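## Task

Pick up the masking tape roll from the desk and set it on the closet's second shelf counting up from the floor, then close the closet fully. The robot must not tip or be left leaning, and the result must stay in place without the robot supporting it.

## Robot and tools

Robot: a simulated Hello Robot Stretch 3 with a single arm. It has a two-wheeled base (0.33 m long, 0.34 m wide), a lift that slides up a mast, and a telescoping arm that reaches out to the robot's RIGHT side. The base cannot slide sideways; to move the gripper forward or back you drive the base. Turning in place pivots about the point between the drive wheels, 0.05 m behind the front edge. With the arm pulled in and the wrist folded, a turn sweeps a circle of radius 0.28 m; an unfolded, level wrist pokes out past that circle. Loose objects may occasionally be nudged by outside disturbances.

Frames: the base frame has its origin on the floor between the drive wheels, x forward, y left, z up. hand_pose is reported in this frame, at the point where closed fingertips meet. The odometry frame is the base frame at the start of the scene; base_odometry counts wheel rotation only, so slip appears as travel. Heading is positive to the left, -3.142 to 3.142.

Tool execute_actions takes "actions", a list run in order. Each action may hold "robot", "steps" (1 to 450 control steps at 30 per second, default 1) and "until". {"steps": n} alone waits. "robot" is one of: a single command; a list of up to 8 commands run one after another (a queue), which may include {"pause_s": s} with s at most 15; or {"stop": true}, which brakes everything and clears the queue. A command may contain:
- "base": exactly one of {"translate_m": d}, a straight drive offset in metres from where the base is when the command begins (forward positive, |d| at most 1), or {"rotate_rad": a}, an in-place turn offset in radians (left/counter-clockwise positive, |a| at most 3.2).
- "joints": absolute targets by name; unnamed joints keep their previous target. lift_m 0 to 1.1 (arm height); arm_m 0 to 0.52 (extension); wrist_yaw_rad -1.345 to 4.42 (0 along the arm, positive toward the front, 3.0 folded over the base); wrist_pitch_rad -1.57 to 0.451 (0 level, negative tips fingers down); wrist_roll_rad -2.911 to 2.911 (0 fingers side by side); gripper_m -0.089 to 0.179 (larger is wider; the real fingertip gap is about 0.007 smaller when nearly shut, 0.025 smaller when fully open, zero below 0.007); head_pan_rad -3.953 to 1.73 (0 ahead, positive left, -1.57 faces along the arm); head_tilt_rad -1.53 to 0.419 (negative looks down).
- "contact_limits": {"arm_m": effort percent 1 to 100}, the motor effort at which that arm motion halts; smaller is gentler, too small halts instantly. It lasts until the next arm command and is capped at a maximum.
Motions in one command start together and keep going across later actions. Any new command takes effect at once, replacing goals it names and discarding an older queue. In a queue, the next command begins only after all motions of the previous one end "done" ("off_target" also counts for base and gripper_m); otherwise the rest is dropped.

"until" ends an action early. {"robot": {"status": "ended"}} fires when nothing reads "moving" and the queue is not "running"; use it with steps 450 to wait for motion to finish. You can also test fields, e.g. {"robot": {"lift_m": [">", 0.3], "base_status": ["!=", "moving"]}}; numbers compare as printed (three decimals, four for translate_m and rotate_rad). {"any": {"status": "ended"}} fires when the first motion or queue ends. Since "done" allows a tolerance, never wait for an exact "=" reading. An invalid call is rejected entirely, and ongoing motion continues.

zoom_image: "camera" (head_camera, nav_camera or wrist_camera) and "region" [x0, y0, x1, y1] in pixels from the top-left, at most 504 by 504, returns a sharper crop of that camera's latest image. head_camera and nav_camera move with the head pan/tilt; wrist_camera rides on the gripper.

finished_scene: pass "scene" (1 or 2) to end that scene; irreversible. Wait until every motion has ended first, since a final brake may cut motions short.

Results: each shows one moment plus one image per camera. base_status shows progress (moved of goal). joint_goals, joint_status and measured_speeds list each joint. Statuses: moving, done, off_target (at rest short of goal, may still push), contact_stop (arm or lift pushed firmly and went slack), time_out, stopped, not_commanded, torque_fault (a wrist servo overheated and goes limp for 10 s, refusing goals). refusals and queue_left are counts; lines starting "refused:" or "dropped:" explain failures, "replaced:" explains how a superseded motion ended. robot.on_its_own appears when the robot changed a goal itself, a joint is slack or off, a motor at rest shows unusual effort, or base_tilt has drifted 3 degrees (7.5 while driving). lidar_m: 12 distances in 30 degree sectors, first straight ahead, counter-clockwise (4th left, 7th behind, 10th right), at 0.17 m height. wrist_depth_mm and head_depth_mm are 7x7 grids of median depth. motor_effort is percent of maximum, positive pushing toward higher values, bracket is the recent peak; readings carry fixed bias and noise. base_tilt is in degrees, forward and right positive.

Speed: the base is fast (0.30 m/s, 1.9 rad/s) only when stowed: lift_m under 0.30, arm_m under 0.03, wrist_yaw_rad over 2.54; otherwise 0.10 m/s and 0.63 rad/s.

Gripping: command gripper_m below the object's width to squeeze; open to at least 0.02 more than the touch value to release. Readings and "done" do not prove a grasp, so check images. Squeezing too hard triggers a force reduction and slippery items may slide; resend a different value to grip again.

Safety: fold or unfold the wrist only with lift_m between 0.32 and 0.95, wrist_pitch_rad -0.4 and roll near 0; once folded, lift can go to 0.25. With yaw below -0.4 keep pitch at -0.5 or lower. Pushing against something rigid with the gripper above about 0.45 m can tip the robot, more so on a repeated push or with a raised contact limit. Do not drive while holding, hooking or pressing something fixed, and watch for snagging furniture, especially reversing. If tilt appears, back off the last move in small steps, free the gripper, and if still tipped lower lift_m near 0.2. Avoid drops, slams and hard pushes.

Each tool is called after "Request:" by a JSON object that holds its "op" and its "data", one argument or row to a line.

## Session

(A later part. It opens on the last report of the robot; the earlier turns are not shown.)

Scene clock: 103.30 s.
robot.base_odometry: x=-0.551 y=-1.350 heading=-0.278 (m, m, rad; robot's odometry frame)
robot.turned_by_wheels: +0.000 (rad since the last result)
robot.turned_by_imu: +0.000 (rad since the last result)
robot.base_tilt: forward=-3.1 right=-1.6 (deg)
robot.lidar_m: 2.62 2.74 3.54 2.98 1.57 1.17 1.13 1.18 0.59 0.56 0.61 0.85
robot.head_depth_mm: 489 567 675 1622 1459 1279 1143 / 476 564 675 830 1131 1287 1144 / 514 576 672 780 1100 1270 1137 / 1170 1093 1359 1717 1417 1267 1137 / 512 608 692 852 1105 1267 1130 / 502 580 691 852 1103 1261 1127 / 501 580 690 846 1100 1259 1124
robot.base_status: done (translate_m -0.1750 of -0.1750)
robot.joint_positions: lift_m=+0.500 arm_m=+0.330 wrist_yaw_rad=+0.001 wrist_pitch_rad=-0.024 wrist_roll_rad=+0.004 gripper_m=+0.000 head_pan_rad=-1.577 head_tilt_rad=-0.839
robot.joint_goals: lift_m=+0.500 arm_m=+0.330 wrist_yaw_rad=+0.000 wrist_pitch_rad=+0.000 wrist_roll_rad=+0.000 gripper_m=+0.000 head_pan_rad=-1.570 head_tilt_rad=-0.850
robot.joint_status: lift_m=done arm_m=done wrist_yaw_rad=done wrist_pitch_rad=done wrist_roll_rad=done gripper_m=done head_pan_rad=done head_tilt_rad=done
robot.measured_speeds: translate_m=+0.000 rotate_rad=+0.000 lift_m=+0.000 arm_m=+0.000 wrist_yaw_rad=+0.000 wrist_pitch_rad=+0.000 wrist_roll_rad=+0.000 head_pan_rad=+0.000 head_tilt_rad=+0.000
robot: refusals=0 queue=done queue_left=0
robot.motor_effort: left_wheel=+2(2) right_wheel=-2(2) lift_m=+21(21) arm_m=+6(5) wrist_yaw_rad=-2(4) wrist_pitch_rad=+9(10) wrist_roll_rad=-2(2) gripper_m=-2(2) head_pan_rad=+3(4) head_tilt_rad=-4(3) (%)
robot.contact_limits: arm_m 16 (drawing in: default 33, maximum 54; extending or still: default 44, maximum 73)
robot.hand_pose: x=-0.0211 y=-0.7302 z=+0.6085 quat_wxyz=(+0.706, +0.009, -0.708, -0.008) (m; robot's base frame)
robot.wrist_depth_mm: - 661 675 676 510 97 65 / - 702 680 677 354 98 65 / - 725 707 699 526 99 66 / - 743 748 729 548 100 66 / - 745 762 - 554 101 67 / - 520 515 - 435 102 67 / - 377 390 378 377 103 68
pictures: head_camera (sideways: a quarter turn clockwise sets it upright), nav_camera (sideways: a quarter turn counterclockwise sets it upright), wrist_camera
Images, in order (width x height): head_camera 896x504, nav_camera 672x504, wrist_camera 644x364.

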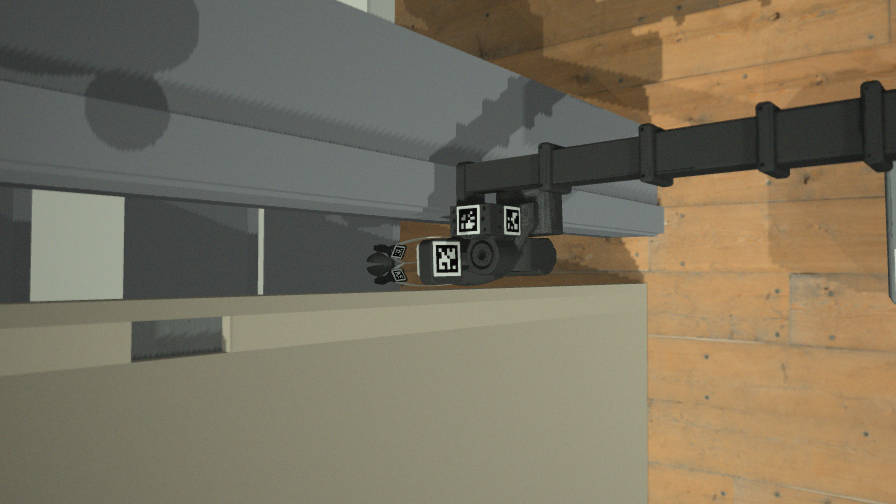

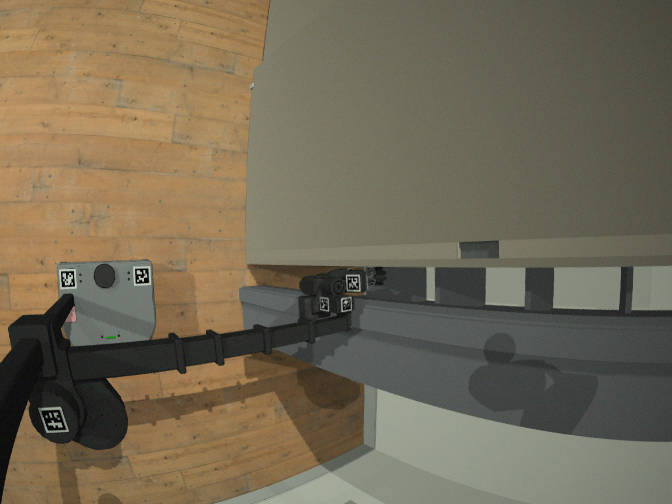

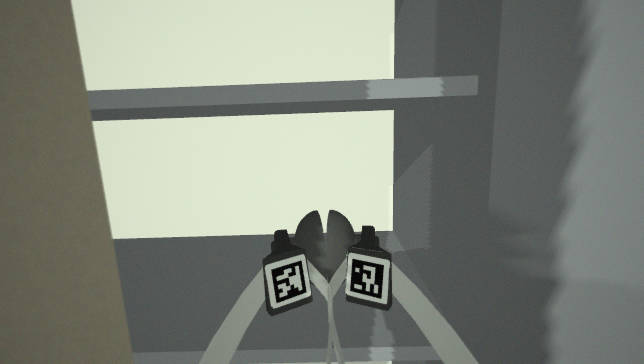

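Request:
{"op": "execute_actions", "data": {
  "actions": [
    {"robot": {"joints": {"arm_m": 0.362}, "contact_limits": {"arm_m": 20}}, "steps": 100, "until": {"robot": {"status": "ended"}}},
    {"robot": {"base": {"translate_m": 0.34}}, "steps": 45}
  ]
}}

Scene clock: 107.33 s.
robot.base_odometry: x=-0.438 y=-1.383 heading=-0.279 (m, m, rad; robot's odometry frame)
robot.turned_by_wheels: -0.001 (rad since the last result)
robot.turned_by_imu: -0.002 (rad since the last result)
robot.base_tilt: forward=-1.1 right=-1.4 (deg)
robot.lidar_m: 2.51 2.61 3.56 2.98 1.74 1.29 1.25 1.30 0.59 0.59 0.61 0.84
robot.head_depth_mm: 533 569 660 834 1139 1281 1137 / 1072 1061 773 847 1073 1285 1158 / 1181 1090 1364 1589 1430 1266 1132 / 1176 1086 1362 - 1420 1269 1131 / 502 583 692 851 1105 1264 1128 / 502 580 690 849 1098 1266 1124 / 500 580 689 846 1095 1267 1125
robot.base_status: moving (translate_m +0.1178 of +0.3400)
robot.joint_positions: lift_m=+0.500 arm_m=+0.362 wrist_yaw_rad=-0.018 wrist_pitch_rad=-0.023 wrist_roll_rad=+0.004 gripper_m=+0.000 head_pan_rad=-1.577 head_tilt_rad=-0.839
robot.joint_goals: lift_m=+0.500 arm_m=+0.362 wrist_yaw_rad=+0.000 wrist_pitch_rad=+0.000 wrist_roll_rad=+0.000 gripper_m=+0.000 head_pan_rad=-1.570 head_tilt_rad=-0.850
robot.joint_status: lift_m=done arm_m=done wrist_yaw_rad=done wrist_pitch_rad=done wrist_roll_rad=done gripper_m=done head_pan_rad=done head_tilt_rad=done
robot.measured_speeds: translate_m=+0.100 rotate_rad=+0.001 lift_m=+0.000 arm_m=+0.000 wrist_yaw_rad=+0.000 wrist_pitch_rad=+0.000 wrist_roll_rad=+0.000 head_pan_rad=+0.000 head_tilt_rad=+0.000
robot: refusals=0 queue=running queue_left=0
robot.motor_effort: left_wheel=-14(32) right_wheel=+24(57) lift_m=+21(21) arm_m=+4(6) wrist_yaw_rad=+24(47) wrist_pitch_rad=+9(10) wrist_roll_rad=-2(2) gripper_m=-1(2) head_pan_rad=+3(3) head_tilt_rad=-3(3) (%)
robot.contact_limits: arm_m 20 (drawing in: default 33, maximum 54; extending or still: default 44, maximum 73)
robot.hand_pose: x=-0.0262 y=-0.7623 z=+0.6088 quat_wxyz=(+0.706, +0.002, -0.708, -0.015) (m; robot's base frame)
robot.wrist_depth_mm: 628 630 641 636 637 427 290 / 649 640 647 295 326 361 283 / 676 670 659 684 682 435 291 / 708 694 702 691 693 446 298 / 704 698 708 - 677 449 299 / 536 524 518 - 513 433 301 / 401 390 389 382 379 370 304
pictures: head_camera (sideways: a quarter turn clockwise sets it upright), nav_camera (sideways: a quarter turn counterclockwise sets it upright), wrist_camera
Images, in order (width x height): head_camera 896x504, nav_camera 672x504, wrist_camera 644x364.

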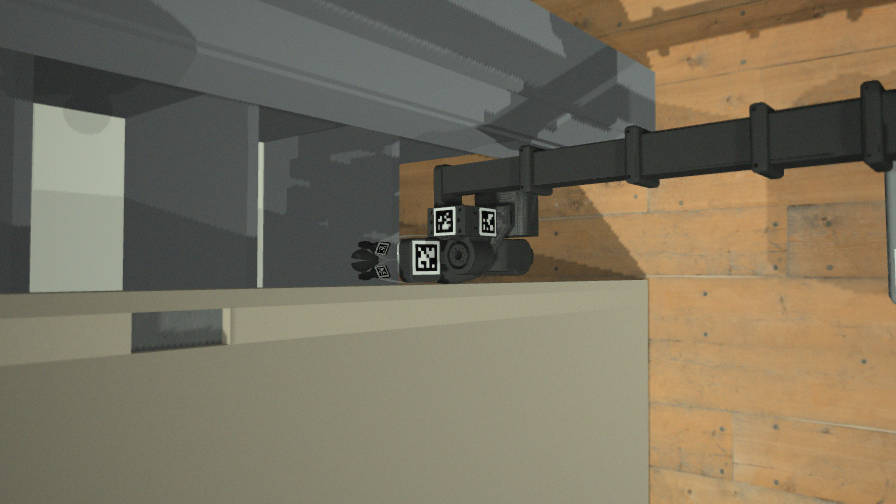

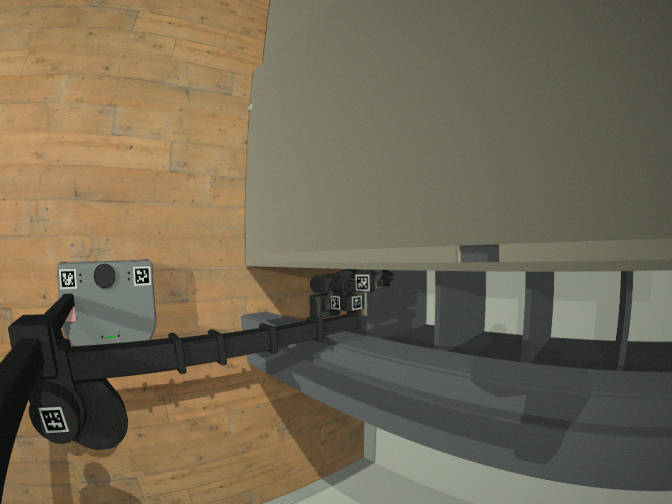

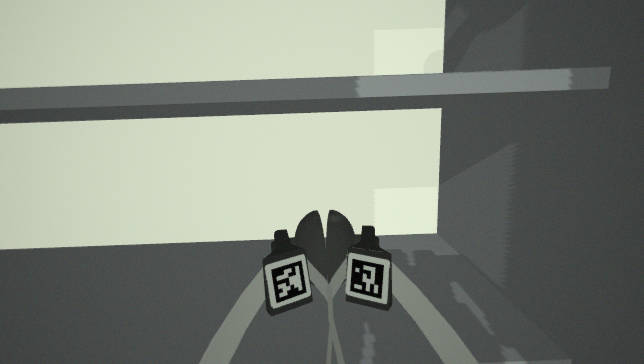

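Request:
{"op": "execute_actions", "data": {
  "actions": [
    {"steps": 150, "until": {"robot": {"status": "ended"}}},
    {"robot": {"base": {"translate_m": -0.03}}, "steps": 15},
    {"robot": {"joints": {"arm_m": 0.0, "wrist_pitch_rad": -0.4, "head_pan_rad": -1.8, "head_tilt_rad": -0.7}}, "steps": 200, "until": {"robot": {"status": "ended"}}}
  ]
}}

Scene clock: 114.50 s.
robot.base_odometry: x=-0.253 y=-1.436 heading=-0.278 (m, m, rad; robot's odometry frame)
robot.turned_by_wheels: +0.001 (rad since the last result)
robot.turned_by_imu: +0.001 (rad since the last result)
robot.base_tilt: forward=-3.1 right=-1.5 (deg)
robot.lidar_m: 2.31 2.41 3.34 3.41 2.01 1.49 1.44 0.80 0.68 0.59 0.61 0.85
robot.head_depth_mm: 787 670 721 823 1040 1304 1181 / 935 1044 1094 968 1060 1274 1185 / 1077 1278 1221 1401 1552 1341 1181 / 1067 1291 1168 1386 1572 1350 1173 / 1060 1263 1159 1345 1582 1350 1199 / 1051 1253 1109 1308 1499 1127 1166 / 1041 1196 629 703 827 1025 1173
robot.base_status: done (translate_m -0.0300 of -0.0300)
robot.joint_positions: lift_m=+0.500 arm_m=+0.000 wrist_yaw_rad=-0.001 wrist_pitch_rad=-0.416 wrist_roll_rad=+0.004 gripper_m=+0.000 head_pan_rad=-1.793 head_tilt_rad=-0.705
robot.joint_goals: lift_m=+0.500 arm_m=+0.000 wrist_yaw_rad=+0.000 wrist_pitch_rad=-0.400 wrist_roll_rad=+0.000 gripper_m=+0.000 head_pan_rad=-1.800 head_tilt_rad=-0.700
robot.joint_status: lift_m=done arm_m=done wrist_yaw_rad=done wrist_pitch_rad=done wrist_roll_rad=done gripper_m=done head_pan_rad=done head_tilt_rad=done
robot.measured_speeds: translate_m=+0.000 rotate_rad=+0.000 lift_m=+0.000 arm_m=+0.000 wrist_yaw_rad=+0.000 wrist_pitch_rad=+0.000 wrist_roll_rad=+0.000 head_pan_rad=+0.000 head_tilt_rad=+0.000
robot: refusals=0 queue=done queue_left=0
robot.motor_effort: left_wheel=+1(18) right_wheel=-2(26) lift_m=+21(21) arm_m=-6(6) wrist_yaw_rad=+1(24) wrist_pitch_rad=+6(9) wrist_roll_rad=-2(2) gripper_m=+0(2) head_pan_rad=-4(26) head_tilt_rad=+2(12) (%)
robot.hand_pose: x=-0.0219 y=-0.3700 z=+0.5132 quat_wxyz=(+0.691, +0.146, -0.693, -0.147) (m; robot's base frame)
robot.wrist_depth_mm: 303 304 303 925 939 750 506 / 332 327 330 828 783 692 406 / 359 357 367 - - 754 407 / 399 396 400 - - 771 402 / 453 455 451 - 862 756 429 / 513 512 511 - 755 618 486 / 591 602 586 629 619 583 569
pictures: head_camera (sideways: a quarter turn clockwise sets it upright), nav_camera (sideways: a quarter turn counterclockwise sets it upright), wrist_camera
Images, in order (width x height): head_camera 896x504, nav_camera 672x504, wrist_camera 644x364.

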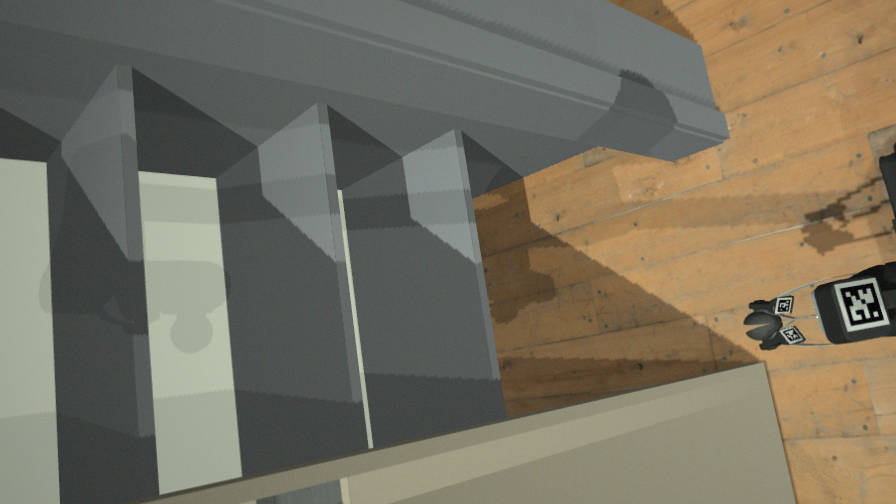

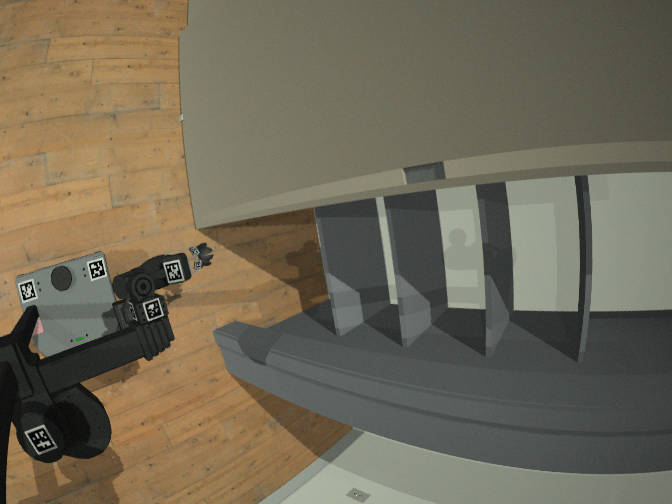

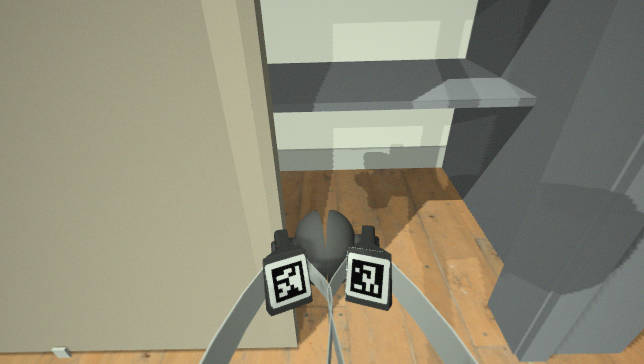

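Request:
{"op": "execute_actions", "data": {
  "actions": [
    {"robot": {"base": {"rotate_rad": 1.9}, "joints": {"wrist_yaw_rad": 3.0, "lift_m": 0.33, "head_pan_rad": 0.0, "head_tilt_rad": -0.3}}, "steps": 200, "until": {"robot": {"wrist_yaw_rad": [">", 2.9]}}},
    {"robot": {"joints": {"lift_m": 0.27}}, "steps": 200, "until": {"robot": {"status": "ended"}}}
  ]
}}

Scene clock: 126.30 s.
robot.base_odometry: x=-0.253 y=-1.436 heading=+1.622 (m, m, rad; robot's odometry frame)
robot.turned_by_wheels: +1.900 (rad since the last result)
robot.turned_by_imu: +1.925 (rad since the last result)
robot.base_tilt: forward=-3.0 right=-1.6 (deg)
robot.lidar_m: 2.44 1.59 1.44 1.45 0.70 0.59 0.60 0.73 1.54 2.33 2.85 2.97
robot.head_depth_mm: 2908 3042 3235 3378 2511 1875 1493 / 3017 3170 3343 3483 2538 1874 1486 / 3094 3271 3490 3559 2541 1881 1490 / 3186 3413 3553 3614 2523 1881 1488 / 3127 3305 3331 3434 2530 1890 1491 / 2560 2663 2739 2824 2517 1879 1485 / 2126 2209 2288 2365 2346 1880 1493
robot.base_status: done (rotate_rad +1.8998 of +1.9000)
robot.joint_positions: lift_m=+0.270 arm_m=+0.000 wrist_yaw_rad=+2.998 wrist_pitch_rad=-0.417 wrist_roll_rad=+0.004 gripper_m=+0.000 head_pan_rad=-0.007 head_tilt_rad=-0.309
robot.joint_goals: lift_m=+0.270 arm_m=+0.000 wrist_yaw_rad=+3.000 wrist_pitch_rad=-0.400 wrist_roll_rad=+0.000 gripper_m=+0.000 head_pan_rad=+0.000 head_tilt_rad=-0.300
robot.joint_status: lift_m=done arm_m=done wrist_yaw_rad=done wrist_pitch_rad=done wrist_roll_rad=done gripper_m=done head_pan_rad=done head_tilt_rad=done
robot.measured_speeds: translate_m=+0.000 rotate_rad=+0.000 lift_m=+0.000 arm_m=+0.000 wrist_yaw_rad=+0.000 wrist_pitch_rad=+0.000 wrist_roll_rad=+0.000 head_pan_rad=+0.000 head_tilt_rad=+0.000
robot: refusals=0 queue=done queue_left=0
robot.motor_effort: left_wheel=-6(14) right_wheel=+4(10) lift_m=+21(20) arm_m=-6(6) wrist_yaw_rad=+3(4) wrist_pitch_rad=+7(7) wrist_roll_rad=-2(2) gripper_m=-2(2) head_pan_rad=+4(50) head_tilt_rad=+3(21) (%)
robot.hand_pose: x=+0.0110 y=+0.0769 z=+0.2830 quat_wxyz=(+0.196, +0.701, +0.096, +0.678) (m; robot's base frame)
robot.wrist_depth_mm: 524 - - - - - - / 534 - - - - - - / 569 648 957 949 952 908 913 / 643 663 739 727 705 690 683 / 590 577 590 - 556 543 556 / 489 499 - - 475 467 462 / 431 - - - 404 401 400
pictures: head_camera (sideways: a quarter turn clockwise sets it upright), nav_camera (sideways: a quarter turn counterclockwise sets it upright), wrist_camera
Images, in order (width x height): head_camera 896x504, nav_camera 672x504, wrist_camera 644x364.

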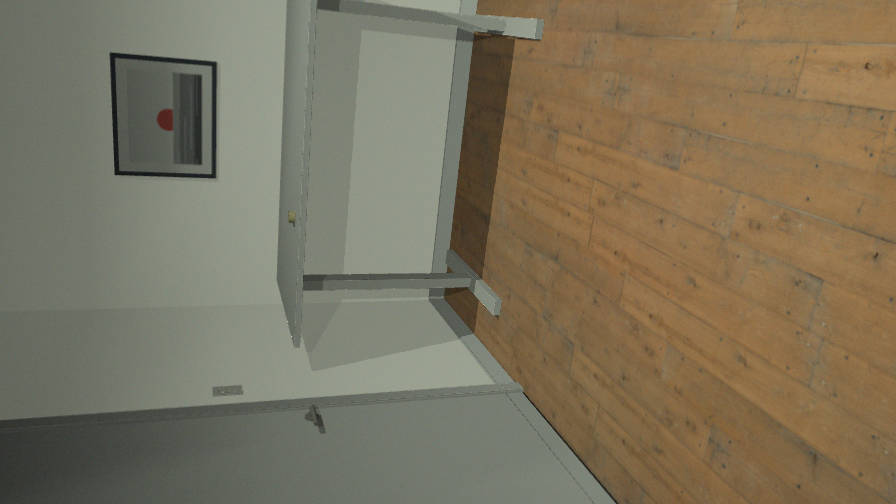

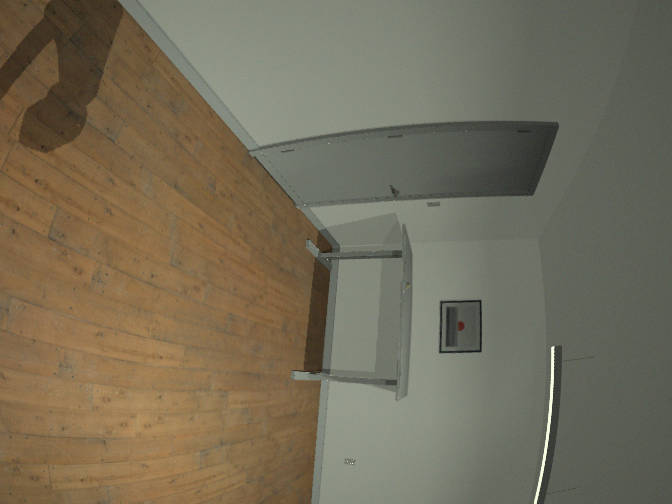

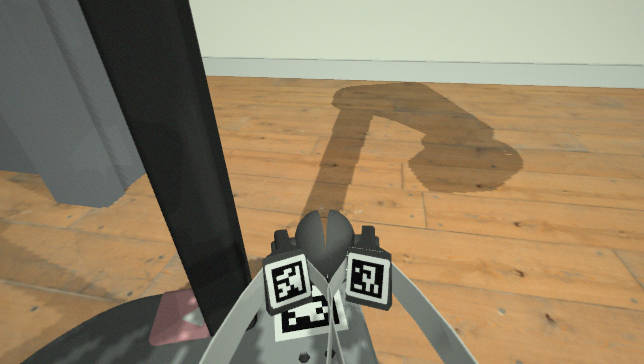

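Request:
{"op": "execute_actions", "data": {
  "actions": [
    {"robot": {"base": {"translate_m": 1.0}}, "steps": 300, "until": {"robot": {"translate_m": [">", 0.7]}}},
    {"robot": {"base": {"translate_m": 1.0}}, "steps": 300, "until": {"robot": {"translate_m": [">", 0.7]}}},
    {"robot": {"base": {"translate_m": 0.83}}, "steps": 300, "until": {"robot": {"base_status": ["!=", "moving"]}}},
    {"robot": {"base": {"rotate_rad": 1.199}, "joints": {"lift_m": 0.93, "head_pan_rad": -1.57, "head_tilt_rad": -0.5}}, "steps": 200, "until": {"robot": {"lift_m": [">", 0.34]}}},
    {"robot": {"joints": {"wrist_yaw_rad": 0.0, "gripper_m": 0.13}}, "steps": 400, "until": {"robot": {"status": "ended"}}}
  ]
}}

Scene clock: 146.50 s.
robot.base_odometry: x=-0.366 y=+0.796 heading=+2.821 (m, m, rad; robot's odometry frame)
robot.turned_by_wheels: +1.199 (rad since the last result)
robot.turned_by_imu: +1.214 (rad since the last result)
robot.base_tilt: forward=-3.2 right=-1.5 (deg)
robot.lidar_m: 0.63 0.65 0.92 2.53 2.82 3.22 3.08 1.23 1.21 1.35 0.93 0.66
robot.head_depth_mm: 1125 1250 1018 688 1735 1676 - / 1121 1252 1021 691 1722 1565 - / 1121 1241 1015 687 1721 - - / 1123 1240 1016 688 1722 - - / 1135 1242 1010 687 1728 1516 1287 / 1131 1234 1010 686 1697 1554 1301 / 1125 1233 1008 684 1172 1363 1269
robot.base_status: done (rotate_rad +1.1988 of +1.1990)
robot.joint_positions: lift_m=+0.930 arm_m=+0.000 wrist_yaw_rad=+0.003 wrist_pitch_rad=-0.417 wrist_roll_rad=+0.003 gripper_m=+0.130 head_pan_rad=-1.563 head_tilt_rad=-0.494
robot.joint_goals: lift_m=+0.930 arm_m=+0.000 wrist_yaw_rad=+0.000 wrist_pitch_rad=-0.400 wrist_roll_rad=+0.000 gripper_m=+0.130 head_pan_rad=-1.570 head_tilt_rad=-0.500
robot.joint_status: lift_m=done arm_m=done wrist_yaw_rad=done wrist_pitch_rad=done wrist_roll_rad=done gripper_m=done head_pan_rad=done head_tilt_rad=done
robot.measured_speeds: translate_m=+0.000 rotate_rad=+0.000 lift_m=+0.000 arm_m=+0.000 wrist_yaw_rad=+0.000 wrist_pitch_rad=+0.000 wrist_roll_rad=+0.000 head_pan_rad=+0.000 head_tilt_rad=+0.000
robot: refusals=0 queue=done queue_left=0
robot.motor_effort: left_wheel=-5(15) right_wheel=+4(11) lift_m=+27(26) arm_m=-6(6) wrist_yaw_rad=-4(2) wrist_pitch_rad=+7(7) wrist_roll_rad=-2(2) gripper_m=+1(81) head_pan_rad=-4(49) head_tilt_rad=-2(13) (%)
robot.hand_pose: x=-0.0209 y=-0.3698 z=+0.9427 quat_wxyz=(+0.691, +0.147, -0.692, -0.146) (m; robot's base frame)
robot.wrist_depth_mm: 749 939 872 850 781 759 708 / 446 429 417 405 399 385 375 / 331 325 319 317 316 - - / 764 932 - - - - - / 753 - - - - - 951 / 742 940 - - - - - / 733 - - - - - -
pictures: head_camera (sideways: a quarter turn clockwise sets it upright), nav_camera (sideways: a quarter turn counterclockwise sets it upright), wrist_camera
Images, in order (width x height): head_camera 896x504, nav_camera 672x504, wrist_camera 644x364.

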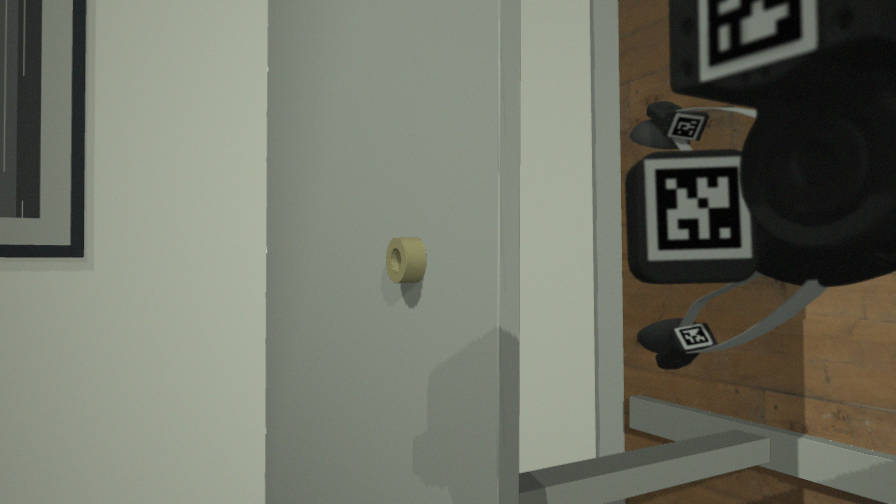

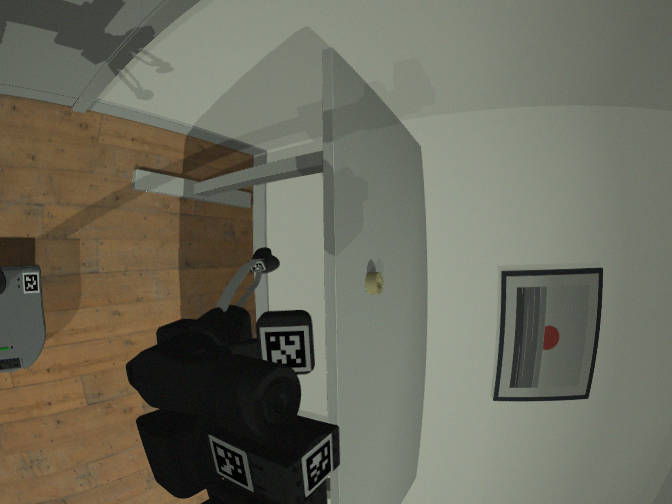

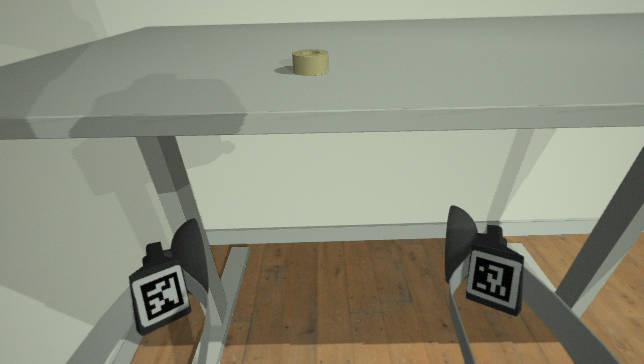

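Request:
{"op": "execute_actions", "data": {
  "actions": [
    {"robot": {"base": {"translate_m": 0.02}, "joints": {"lift_m": 1.0, "arm_m": 0.1}}, "steps": 100, "until": {"robot": {"lift_m": [">", 0.985]}}},
    {"robot": {"joints": {"arm_m": 0.335}}, "steps": 200, "until": {"robot": {"status": "ended"}}}
  ]
}}

Scene clock: 154.63 s.
robot.base_odometry: x=-0.385 y=+0.802 heading=+2.821 (m, m, rad; robot's odometry frame)
robot.turned_by_wheels: +0.000 (rad since the last result)
robot.turned_by_imu: +0.000 (rad since the last result)
robot.base_tilt: forward=-3.0 right=-1.5 (deg)
robot.lidar_m: 0.61 0.64 0.89 2.45 2.82 3.22 3.10 1.24 1.23 1.35 0.90 0.64
robot.head_depth_mm: 1127 1235 - 660 1750 1556 1300 / 1119 1222 954 688 1732 1560 1301 / 1122 1213 - 688 1708 1559 1304 / 1129 1225 - 656 1717 1551 1304 / 1133 1240 1014 686 1708 1560 1301 / 1131 1239 1004 684 1704 1559 1300 / 1121 1229 1005 684 1168 1353 1263
robot.base_status: done (translate_m +0.0200 of +0.0200)
robot.joint_positions: lift_m=+1.000 arm_m=+0.335 wrist_yaw_rad=+0.002 wrist_pitch_rad=-0.417 wrist_roll_rad=+0.003 gripper_m=+0.130 head_pan_rad=-1.563 head_tilt_rad=-0.494
robot.joint_goals: lift_m=+1.000 arm_m=+0.335 wrist_yaw_rad=+0.000 wrist_pitch_rad=-0.400 wrist_roll_rad=+0.000 gripper_m=+0.130 head_pan_rad=-1.570 head_tilt_rad=-0.500
robot.joint_status: lift_m=done arm_m=done wrist_yaw_rad=done wrist_pitch_rad=done wrist_roll_rad=done gripper_m=done head_pan_rad=done head_tilt_rad=done
robot.measured_speeds: translate_m=+0.000 rotate_rad=+0.000 lift_m=+0.000 arm_m=+0.000 wrist_yaw_rad=+0.000 wrist_pitch_rad=+0.000 wrist_roll_rad=+0.000 head_pan_rad=+0.000 head_tilt_rad=+0.000
robot: refusals=0 queue=done queue_left=0
robot.motor_effort: left_wheel=-6(9) right_wheel=+4(8) lift_m=+27(26) arm_m=+5(6) wrist_yaw_rad=-2(4) wrist_pitch_rad=+7(7) wrist_roll_rad=-2(2) gripper_m=-1(0) head_pan_rad=-4(4) head_tilt_rad=-2(2) (%)
robot.hand_pose: x=-0.0212 y=-0.7041 z=+1.0126 quat_wxyz=(+0.691, +0.147, -0.693, -0.147) (m; robot's base frame)
robot.wrist_depth_mm: 658 676 677 672 685 678 677 / 712 686 664 648 627 605 607 / 460 444 438 434 424 421 408 / 338 331 327 325 321 314 311 / 265 264 260 257 254 261 249 / 222 226 216 199 212 - 210 / 188 182 186 178 181 182 180
pictures: head_camera (sideways: a quarter turn clockwise sets it upright), nav_camera (sideways: a quarter turn counterclockwise sets it upright), wrist_camera
Images, in order (width x height): head_camera 896x504, nav_camera 672x504, wrist_camera 644x364.

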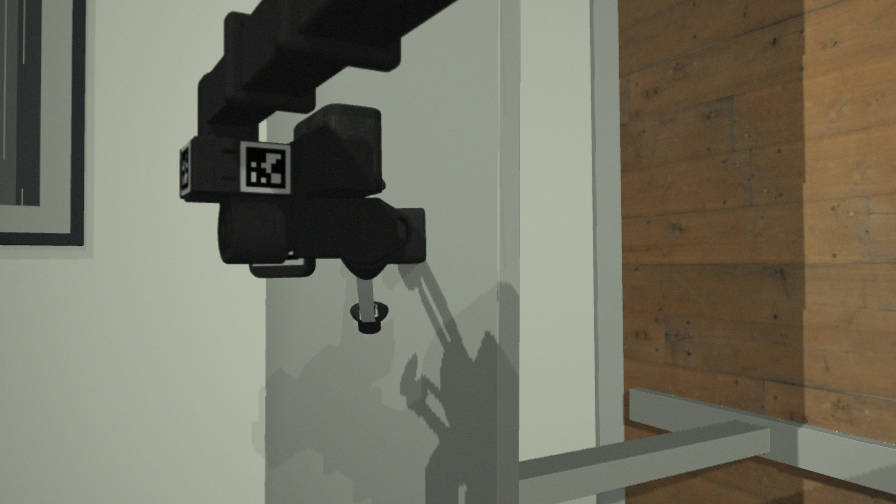

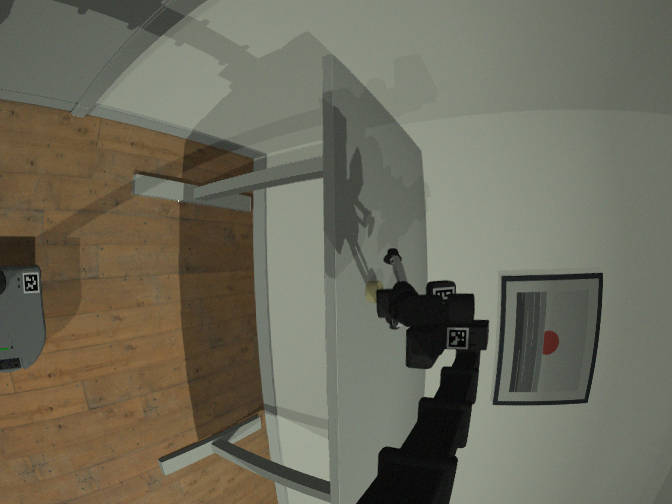

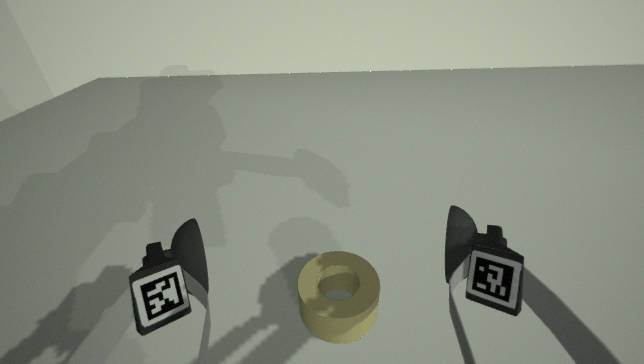

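Request:
{"op": "execute_actions", "data": {
  "actions": [
    {"robot": {"joints": {"lift_m": 0.965, "wrist_yaw_rad": -0.03, "arm_m": 0.34}}, "steps": 100, "until": {"robot": {"status": "ended"}}}
  ]
}}

Scene clock: 157.60 s.
robot.base_odometry: x=-0.385 y=+0.802 heading=+2.821 (m, m, rad; robot's odometry frame)
robot.turned_by_wheels: +0.000 (rad since the last result)
robot.turned_by_imu: +0.000 (rad since the last result)
robot.base_tilt: forward=-3.2 right=-1.6 (deg)
robot.lidar_m: 0.61 0.63 0.89 2.45 2.81 3.22 3.09 1.24 1.23 1.35 0.90 0.64
robot.head_depth_mm: 1126 1251 1180 - 1733 1561 1305 / 1125 1251 - 658 1738 1560 1310 / 1124 1244 - 659 1731 1561 1299 / 1132 1248 1127 644 1720 1559 1306 / 1135 1243 1013 686 1712 1551 1302 / 1134 1229 1008 685 1708 1556 1303 / 1123 1229 1006 685 1169 1352 1266
robot.base_status: done (translate_m +0.0200 of +0.0200)
robot.joint_positions: lift_m=+0.965 arm_m=+0.340 wrist_yaw_rad=-0.027 wrist_pitch_rad=-0.417 wrist_roll_rad=+0.003 gripper_m=+0.130 head_pan_rad=-1.563 head_tilt_rad=-0.494
robot.joint_goals: lift_m=+0.965 arm_m=+0.340 wrist_yaw_rad=-0.030 wrist_pitch_rad=-0.400 wrist_roll_rad=+0.000 gripper_m=+0.130 head_pan_rad=-1.570 head_tilt_rad=-0.500
robot.joint_status: lift_m=done arm_m=done wrist_yaw_rad=done wrist_pitch_rad=done wrist_roll_rad=done gripper_m=done head_pan_rad=done head_tilt_rad=done
robot.measured_speeds: translate_m=+0.000 rotate_rad=+0.000 lift_m=+0.000 arm_m=+0.000 wrist_yaw_rad=+0.000 wrist_pitch_rad=+0.000 wrist_roll_rad=+0.000 head_pan_rad=+0.000 head_tilt_rad=+0.000
robot: refusals=0 queue=done queue_left=0
robot.motor_effort: left_wheel=-5(5) right_wheel=+3(4) lift_m=+21(26) arm_m=+6(5) wrist_yaw_rad=-4(7) wrist_pitch_rad=+7(7) wrist_roll_rad=-2(2) gripper_m=+0(1) head_pan_rad=-4(4) head_tilt_rad=-2(2) (%)
robot.hand_pose: x=-0.0276 y=-0.7090 z=+0.9779 quat_wxyz=(+0.689, +0.137, -0.695, -0.156) (m; robot's base frame)
robot.wrist_depth_mm: 641 655 656 682 675 693 684 / 574 559 546 519 513 498 489 / 368 365 355 349 341 337 331 / 270 268 263 261 257 253 251 / 216 214 211 179 206 211 203 / 178 183 175 153 172 - 169 / 155 147 150 148 147 147 145
pictures: head_camera (sideways: a quarter turn clockwise sets it upright), nav_camera (sideways: a quarter turn counterclockwise sets it upright), wrist_camera
Images, in order (width x height): head_camera 896x504, nav_camera 672x504, wrist_camera 644x364.

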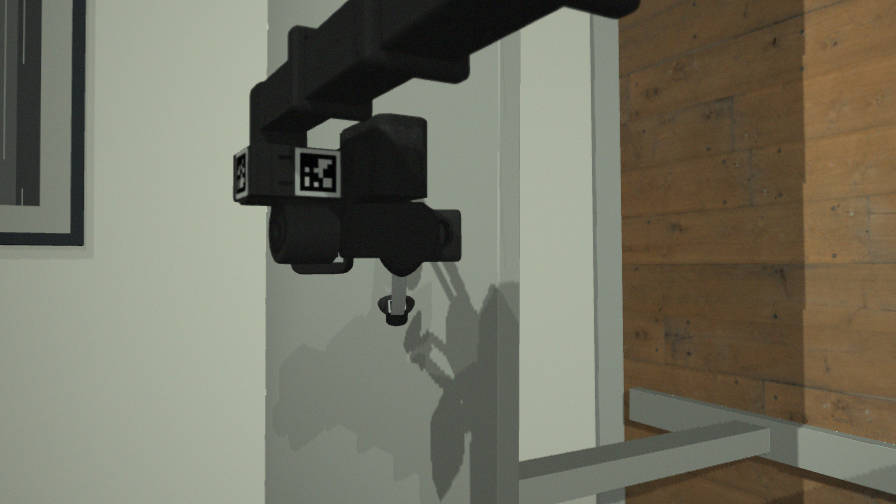

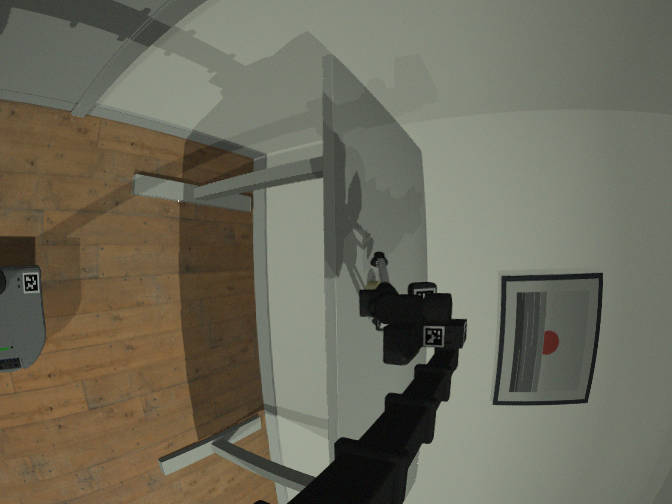

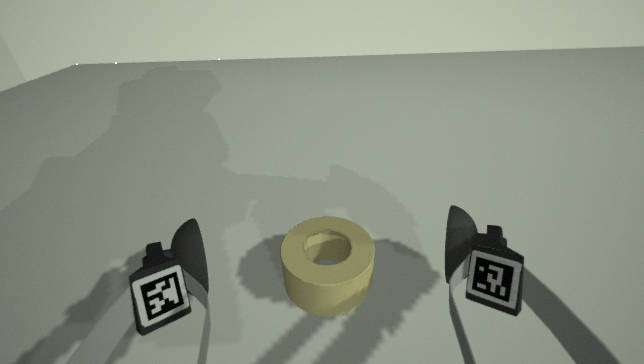

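Request:
{"op": "execute_actions", "data": {
  "actions": [
    {"robot": {"joints": {"lift_m": 0.955, "gripper_m": 0.085}}, "steps": 100, "until": {"robot": {"status": "ended"}}}
  ]
}}

Scene clock: 160.40 s.
robot.base_odometry: x=-0.385 y=+0.802 heading=+2.821 (m, m, rad; robot's odometry frame)
robot.turned_by_wheels: +0.000 (rad since the last result)
robot.turned_by_imu: +0.000 (rad since the last result)
robot.base_tilt: forward=-3.1 right=-1.3 (deg)
robot.lidar_m: 0.61 0.64 0.89 2.45 2.82 3.24 3.10 1.23 1.23 1.35 0.90 0.64
robot.head_depth_mm: 1128 1250 1183 - 1746 1556 1301 / 1124 1255 - 658 1730 1566 1303 / 1122 1246 - 645 1722 1562 1303 / 1130 1231 1172 631 1713 1558 1304 / 1132 1240 1013 688 1721 1553 1303 / 1133 1235 1009 686 1709 1557 1294 / 1132 1223 1009 685 1167 1349 1272
robot.base_status: done (translate_m +0.0200 of +0.0200)
robot.joint_positions: lift_m=+0.955 arm_m=+0.340 wrist_yaw_rad=-0.025 wrist_pitch_rad=-0.402 wrist_roll_rad=+0.004 gripper_m=+0.085 head_pan_rad=-1.563 head_tilt_rad=-0.494
robot.joint_goals: lift_m=+0.955 arm_m=+0.340 wrist_yaw_rad=-0.030 wrist_pitch_rad=-0.400 wrist_roll_rad=+0.000 gripper_m=+0.085 head_pan_rad=-1.570 head_tilt_rad=-0.500
robot.joint_status: lift_m=done arm_m=done wrist_yaw_rad=done wrist_pitch_rad=done wrist_roll_rad=done gripper_m=done head_pan_rad=done head_tilt_rad=done
robot.measured_speeds: translate_m=+0.000 rotate_rad=+0.000 lift_m=+0.000 arm_m=+0.000 wrist_yaw_rad=+0.000 wrist_pitch_rad=+0.000 wrist_roll_rad=+0.000 head_pan_rad=+0.000 head_tilt_rad=+0.000
robot: refusals=0 queue=done queue_left=0
robot.motor_effort: left_wheel=-2(5) right_wheel=+0(4) lift_m=+20(22) arm_m=+6(5) wrist_yaw_rad=-7(8) wrist_pitch_rad=+1(7) wrist_roll_rad=-2(2) gripper_m=-2(84) head_pan_rad=-4(4) head_tilt_rad=-2(1) (%)
robot.hand_pose: x=-0.0271 y=-0.7109 z=+0.9715 quat_wxyz=(+0.690, +0.133, -0.695, -0.150) (m; robot's base frame)
robot.wrist_depth_mm: 654 655 663 681 670 688 698 / 578 575 545 527 516 497 484 / 364 359 351 347 335 329 324 / 264 262 256 254 249 245 241 / 206 207 211 172 206 195 195 / 171 171 167 147 160 166 161 / 145 145 143 142 141 140 139
pictures: head_camera (sideways: a quarter turn clockwise sets it upright), nav_camera (sideways: a quarter turn counterclockwise sets it upright), wrist_camera
Images, in order (width x height): head_camera 896x504, nav_camera 672x504, wrist_camera 644x364.

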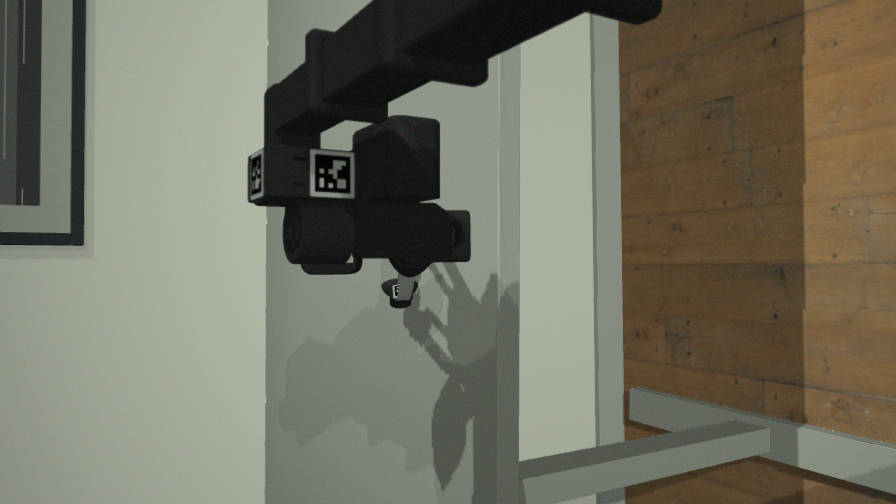

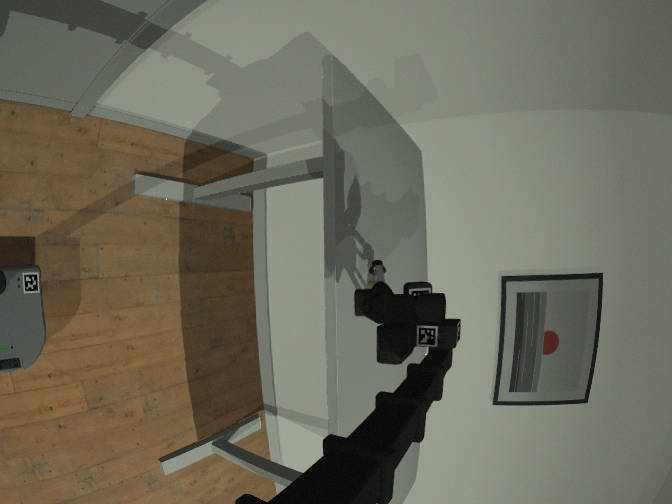

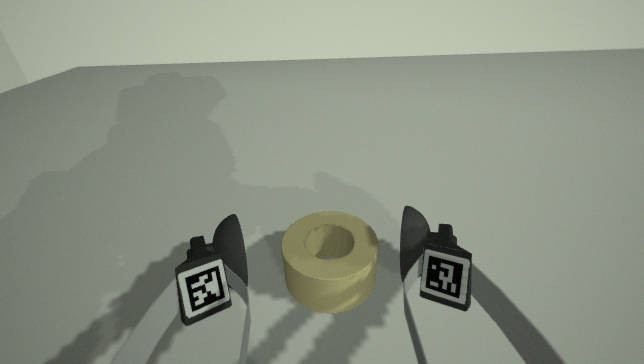

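Request:
{"op": "execute_actions", "data": {
  "actions": [
    {"robot": {"joints": {"lift_m": 0.959, "arm_m": 0.344}}, "steps": 60, "until": {"robot": {"status": "ended"}}},
    {"robot": {"joints": {"gripper_m": 0.015}}, "steps": 100, "until": {"robot": {"status": "ended"}}}
  ]
}}

Scene clock: 163.07 s.
robot.base_odometry: x=-0.385 y=+0.802 heading=+2.821 (m, m, rad; robot's odometry frame)
robot.turned_by_wheels: +0.000 (rad since the last result)
robot.turned_by_imu: +0.000 (rad since the last result)
robot.base_tilt: forward=-3.1 right=-1.5 (deg)
robot.lidar_m: 0.61 0.64 0.89 2.44 2.82 3.21 3.11 1.23 1.22 1.35 0.90 0.64
robot.head_depth_mm: 1126 1254 1185 - 1741 1564 1307 / 1118 1252 - 659 1744 1557 1296 / 1122 1247 - 643 1730 1552 1306 / 1130 1239 1170 643 1719 1565 1305 / 1135 1237 1011 687 1705 1556 1300 / 1135 1239 1011 686 1707 1555 1303 / 1126 1233 1007 684 1168 1354 1269
robot.base_status: done (translate_m +0.0200 of +0.0200)
robot.joint_positions: lift_m=+0.959 arm_m=+0.344 wrist_yaw_rad=-0.027 wrist_pitch_rad=-0.413 wrist_roll_rad=+0.003 gripper_m=+0.016 head_pan_rad=-1.563 head_tilt_rad=-0.494
robot.joint_goals: lift_m=+0.959 arm_m=+0.344 wrist_yaw_rad=-0.030 wrist_pitch_rad=-0.400 wrist_roll_rad=+0.000 gripper_m=+0.015 head_pan_rad=-1.570 head_tilt_rad=-0.500
robot.joint_status: lift_m=done arm_m=done wrist_yaw_rad=done wrist_pitch_rad=done wrist_roll_rad=done gripper_m=done head_pan_rad=done head_tilt_rad=done
robot.measured_speeds: translate_m=+0.000 rotate_rad=+0.000 lift_m=+0.000 arm_m=+0.000 wrist_yaw_rad=+0.000 wrist_pitch_rad=+0.000 wrist_roll_rad=+0.000 head_pan_rad=+0.000 head_tilt_rad=+0.000
robot: refusals=0 queue=done queue_left=0
robot.motor_effort: left_wheel=-4(4) right_wheel=+2(3) lift_m=+27(26) arm_m=+5(6) wrist_yaw_rad=-4(7) wrist_pitch_rad=+5(6) wrist_roll_rad=-2(2) gripper_m=-15(88) head_pan_rad=-3(4) head_tilt_rad=-2(2) (%)
robot.hand_pose: x=-0.0276 y=-0.7135 z=+0.9726 quat_wxyz=(+0.689, +0.136, -0.695, -0.155) (m; robot's base frame)
robot.wrist_depth_mm: 638 645 661 667 662 691 673 / 557 539 531 514 500 484 476 / 351 351 343 339 331 323 316 / 261 257 255 251 248 245 242 / 206 205 212 172 207 197 193 / 172 170 170 144 - 164 163 / 146 145 144 143 142 141 140
pictures: head_camera (sideways: a quarter turn clockwise sets it upright), nav_camera (sideways: a quarter turn counterclockwise sets it upright), wrist_camera
Images, in order (width x height): head_camera 896x504, nav_camera 672x504, wrist_camera 644x364.

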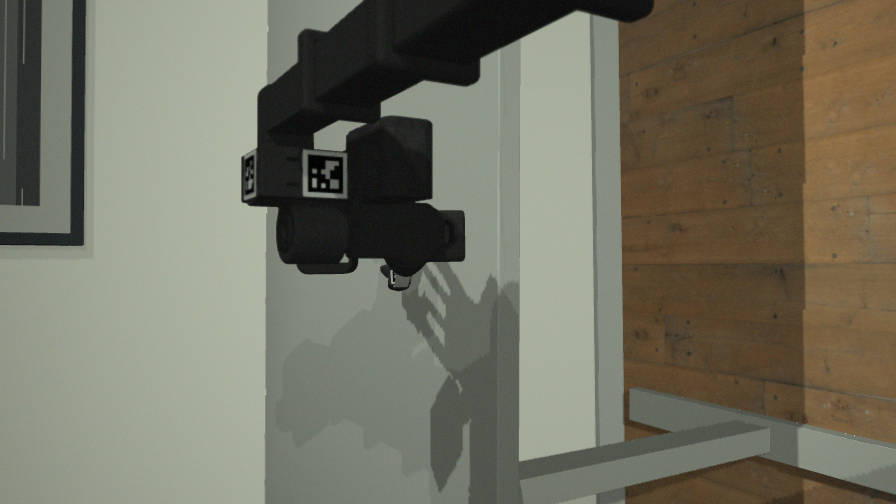

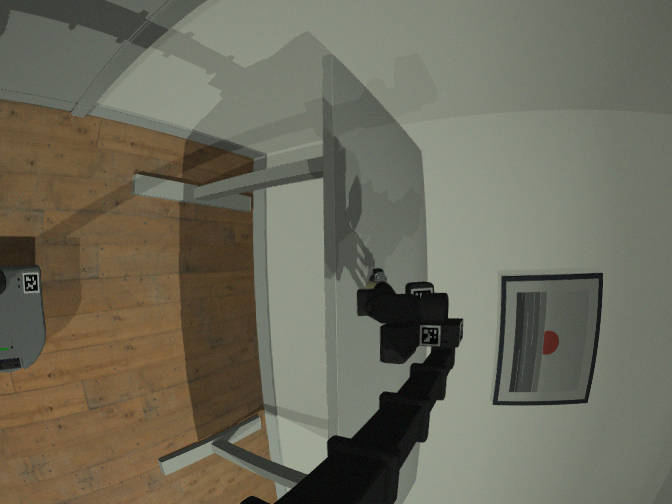

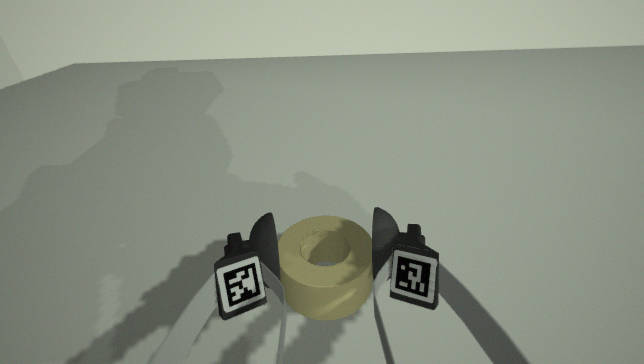

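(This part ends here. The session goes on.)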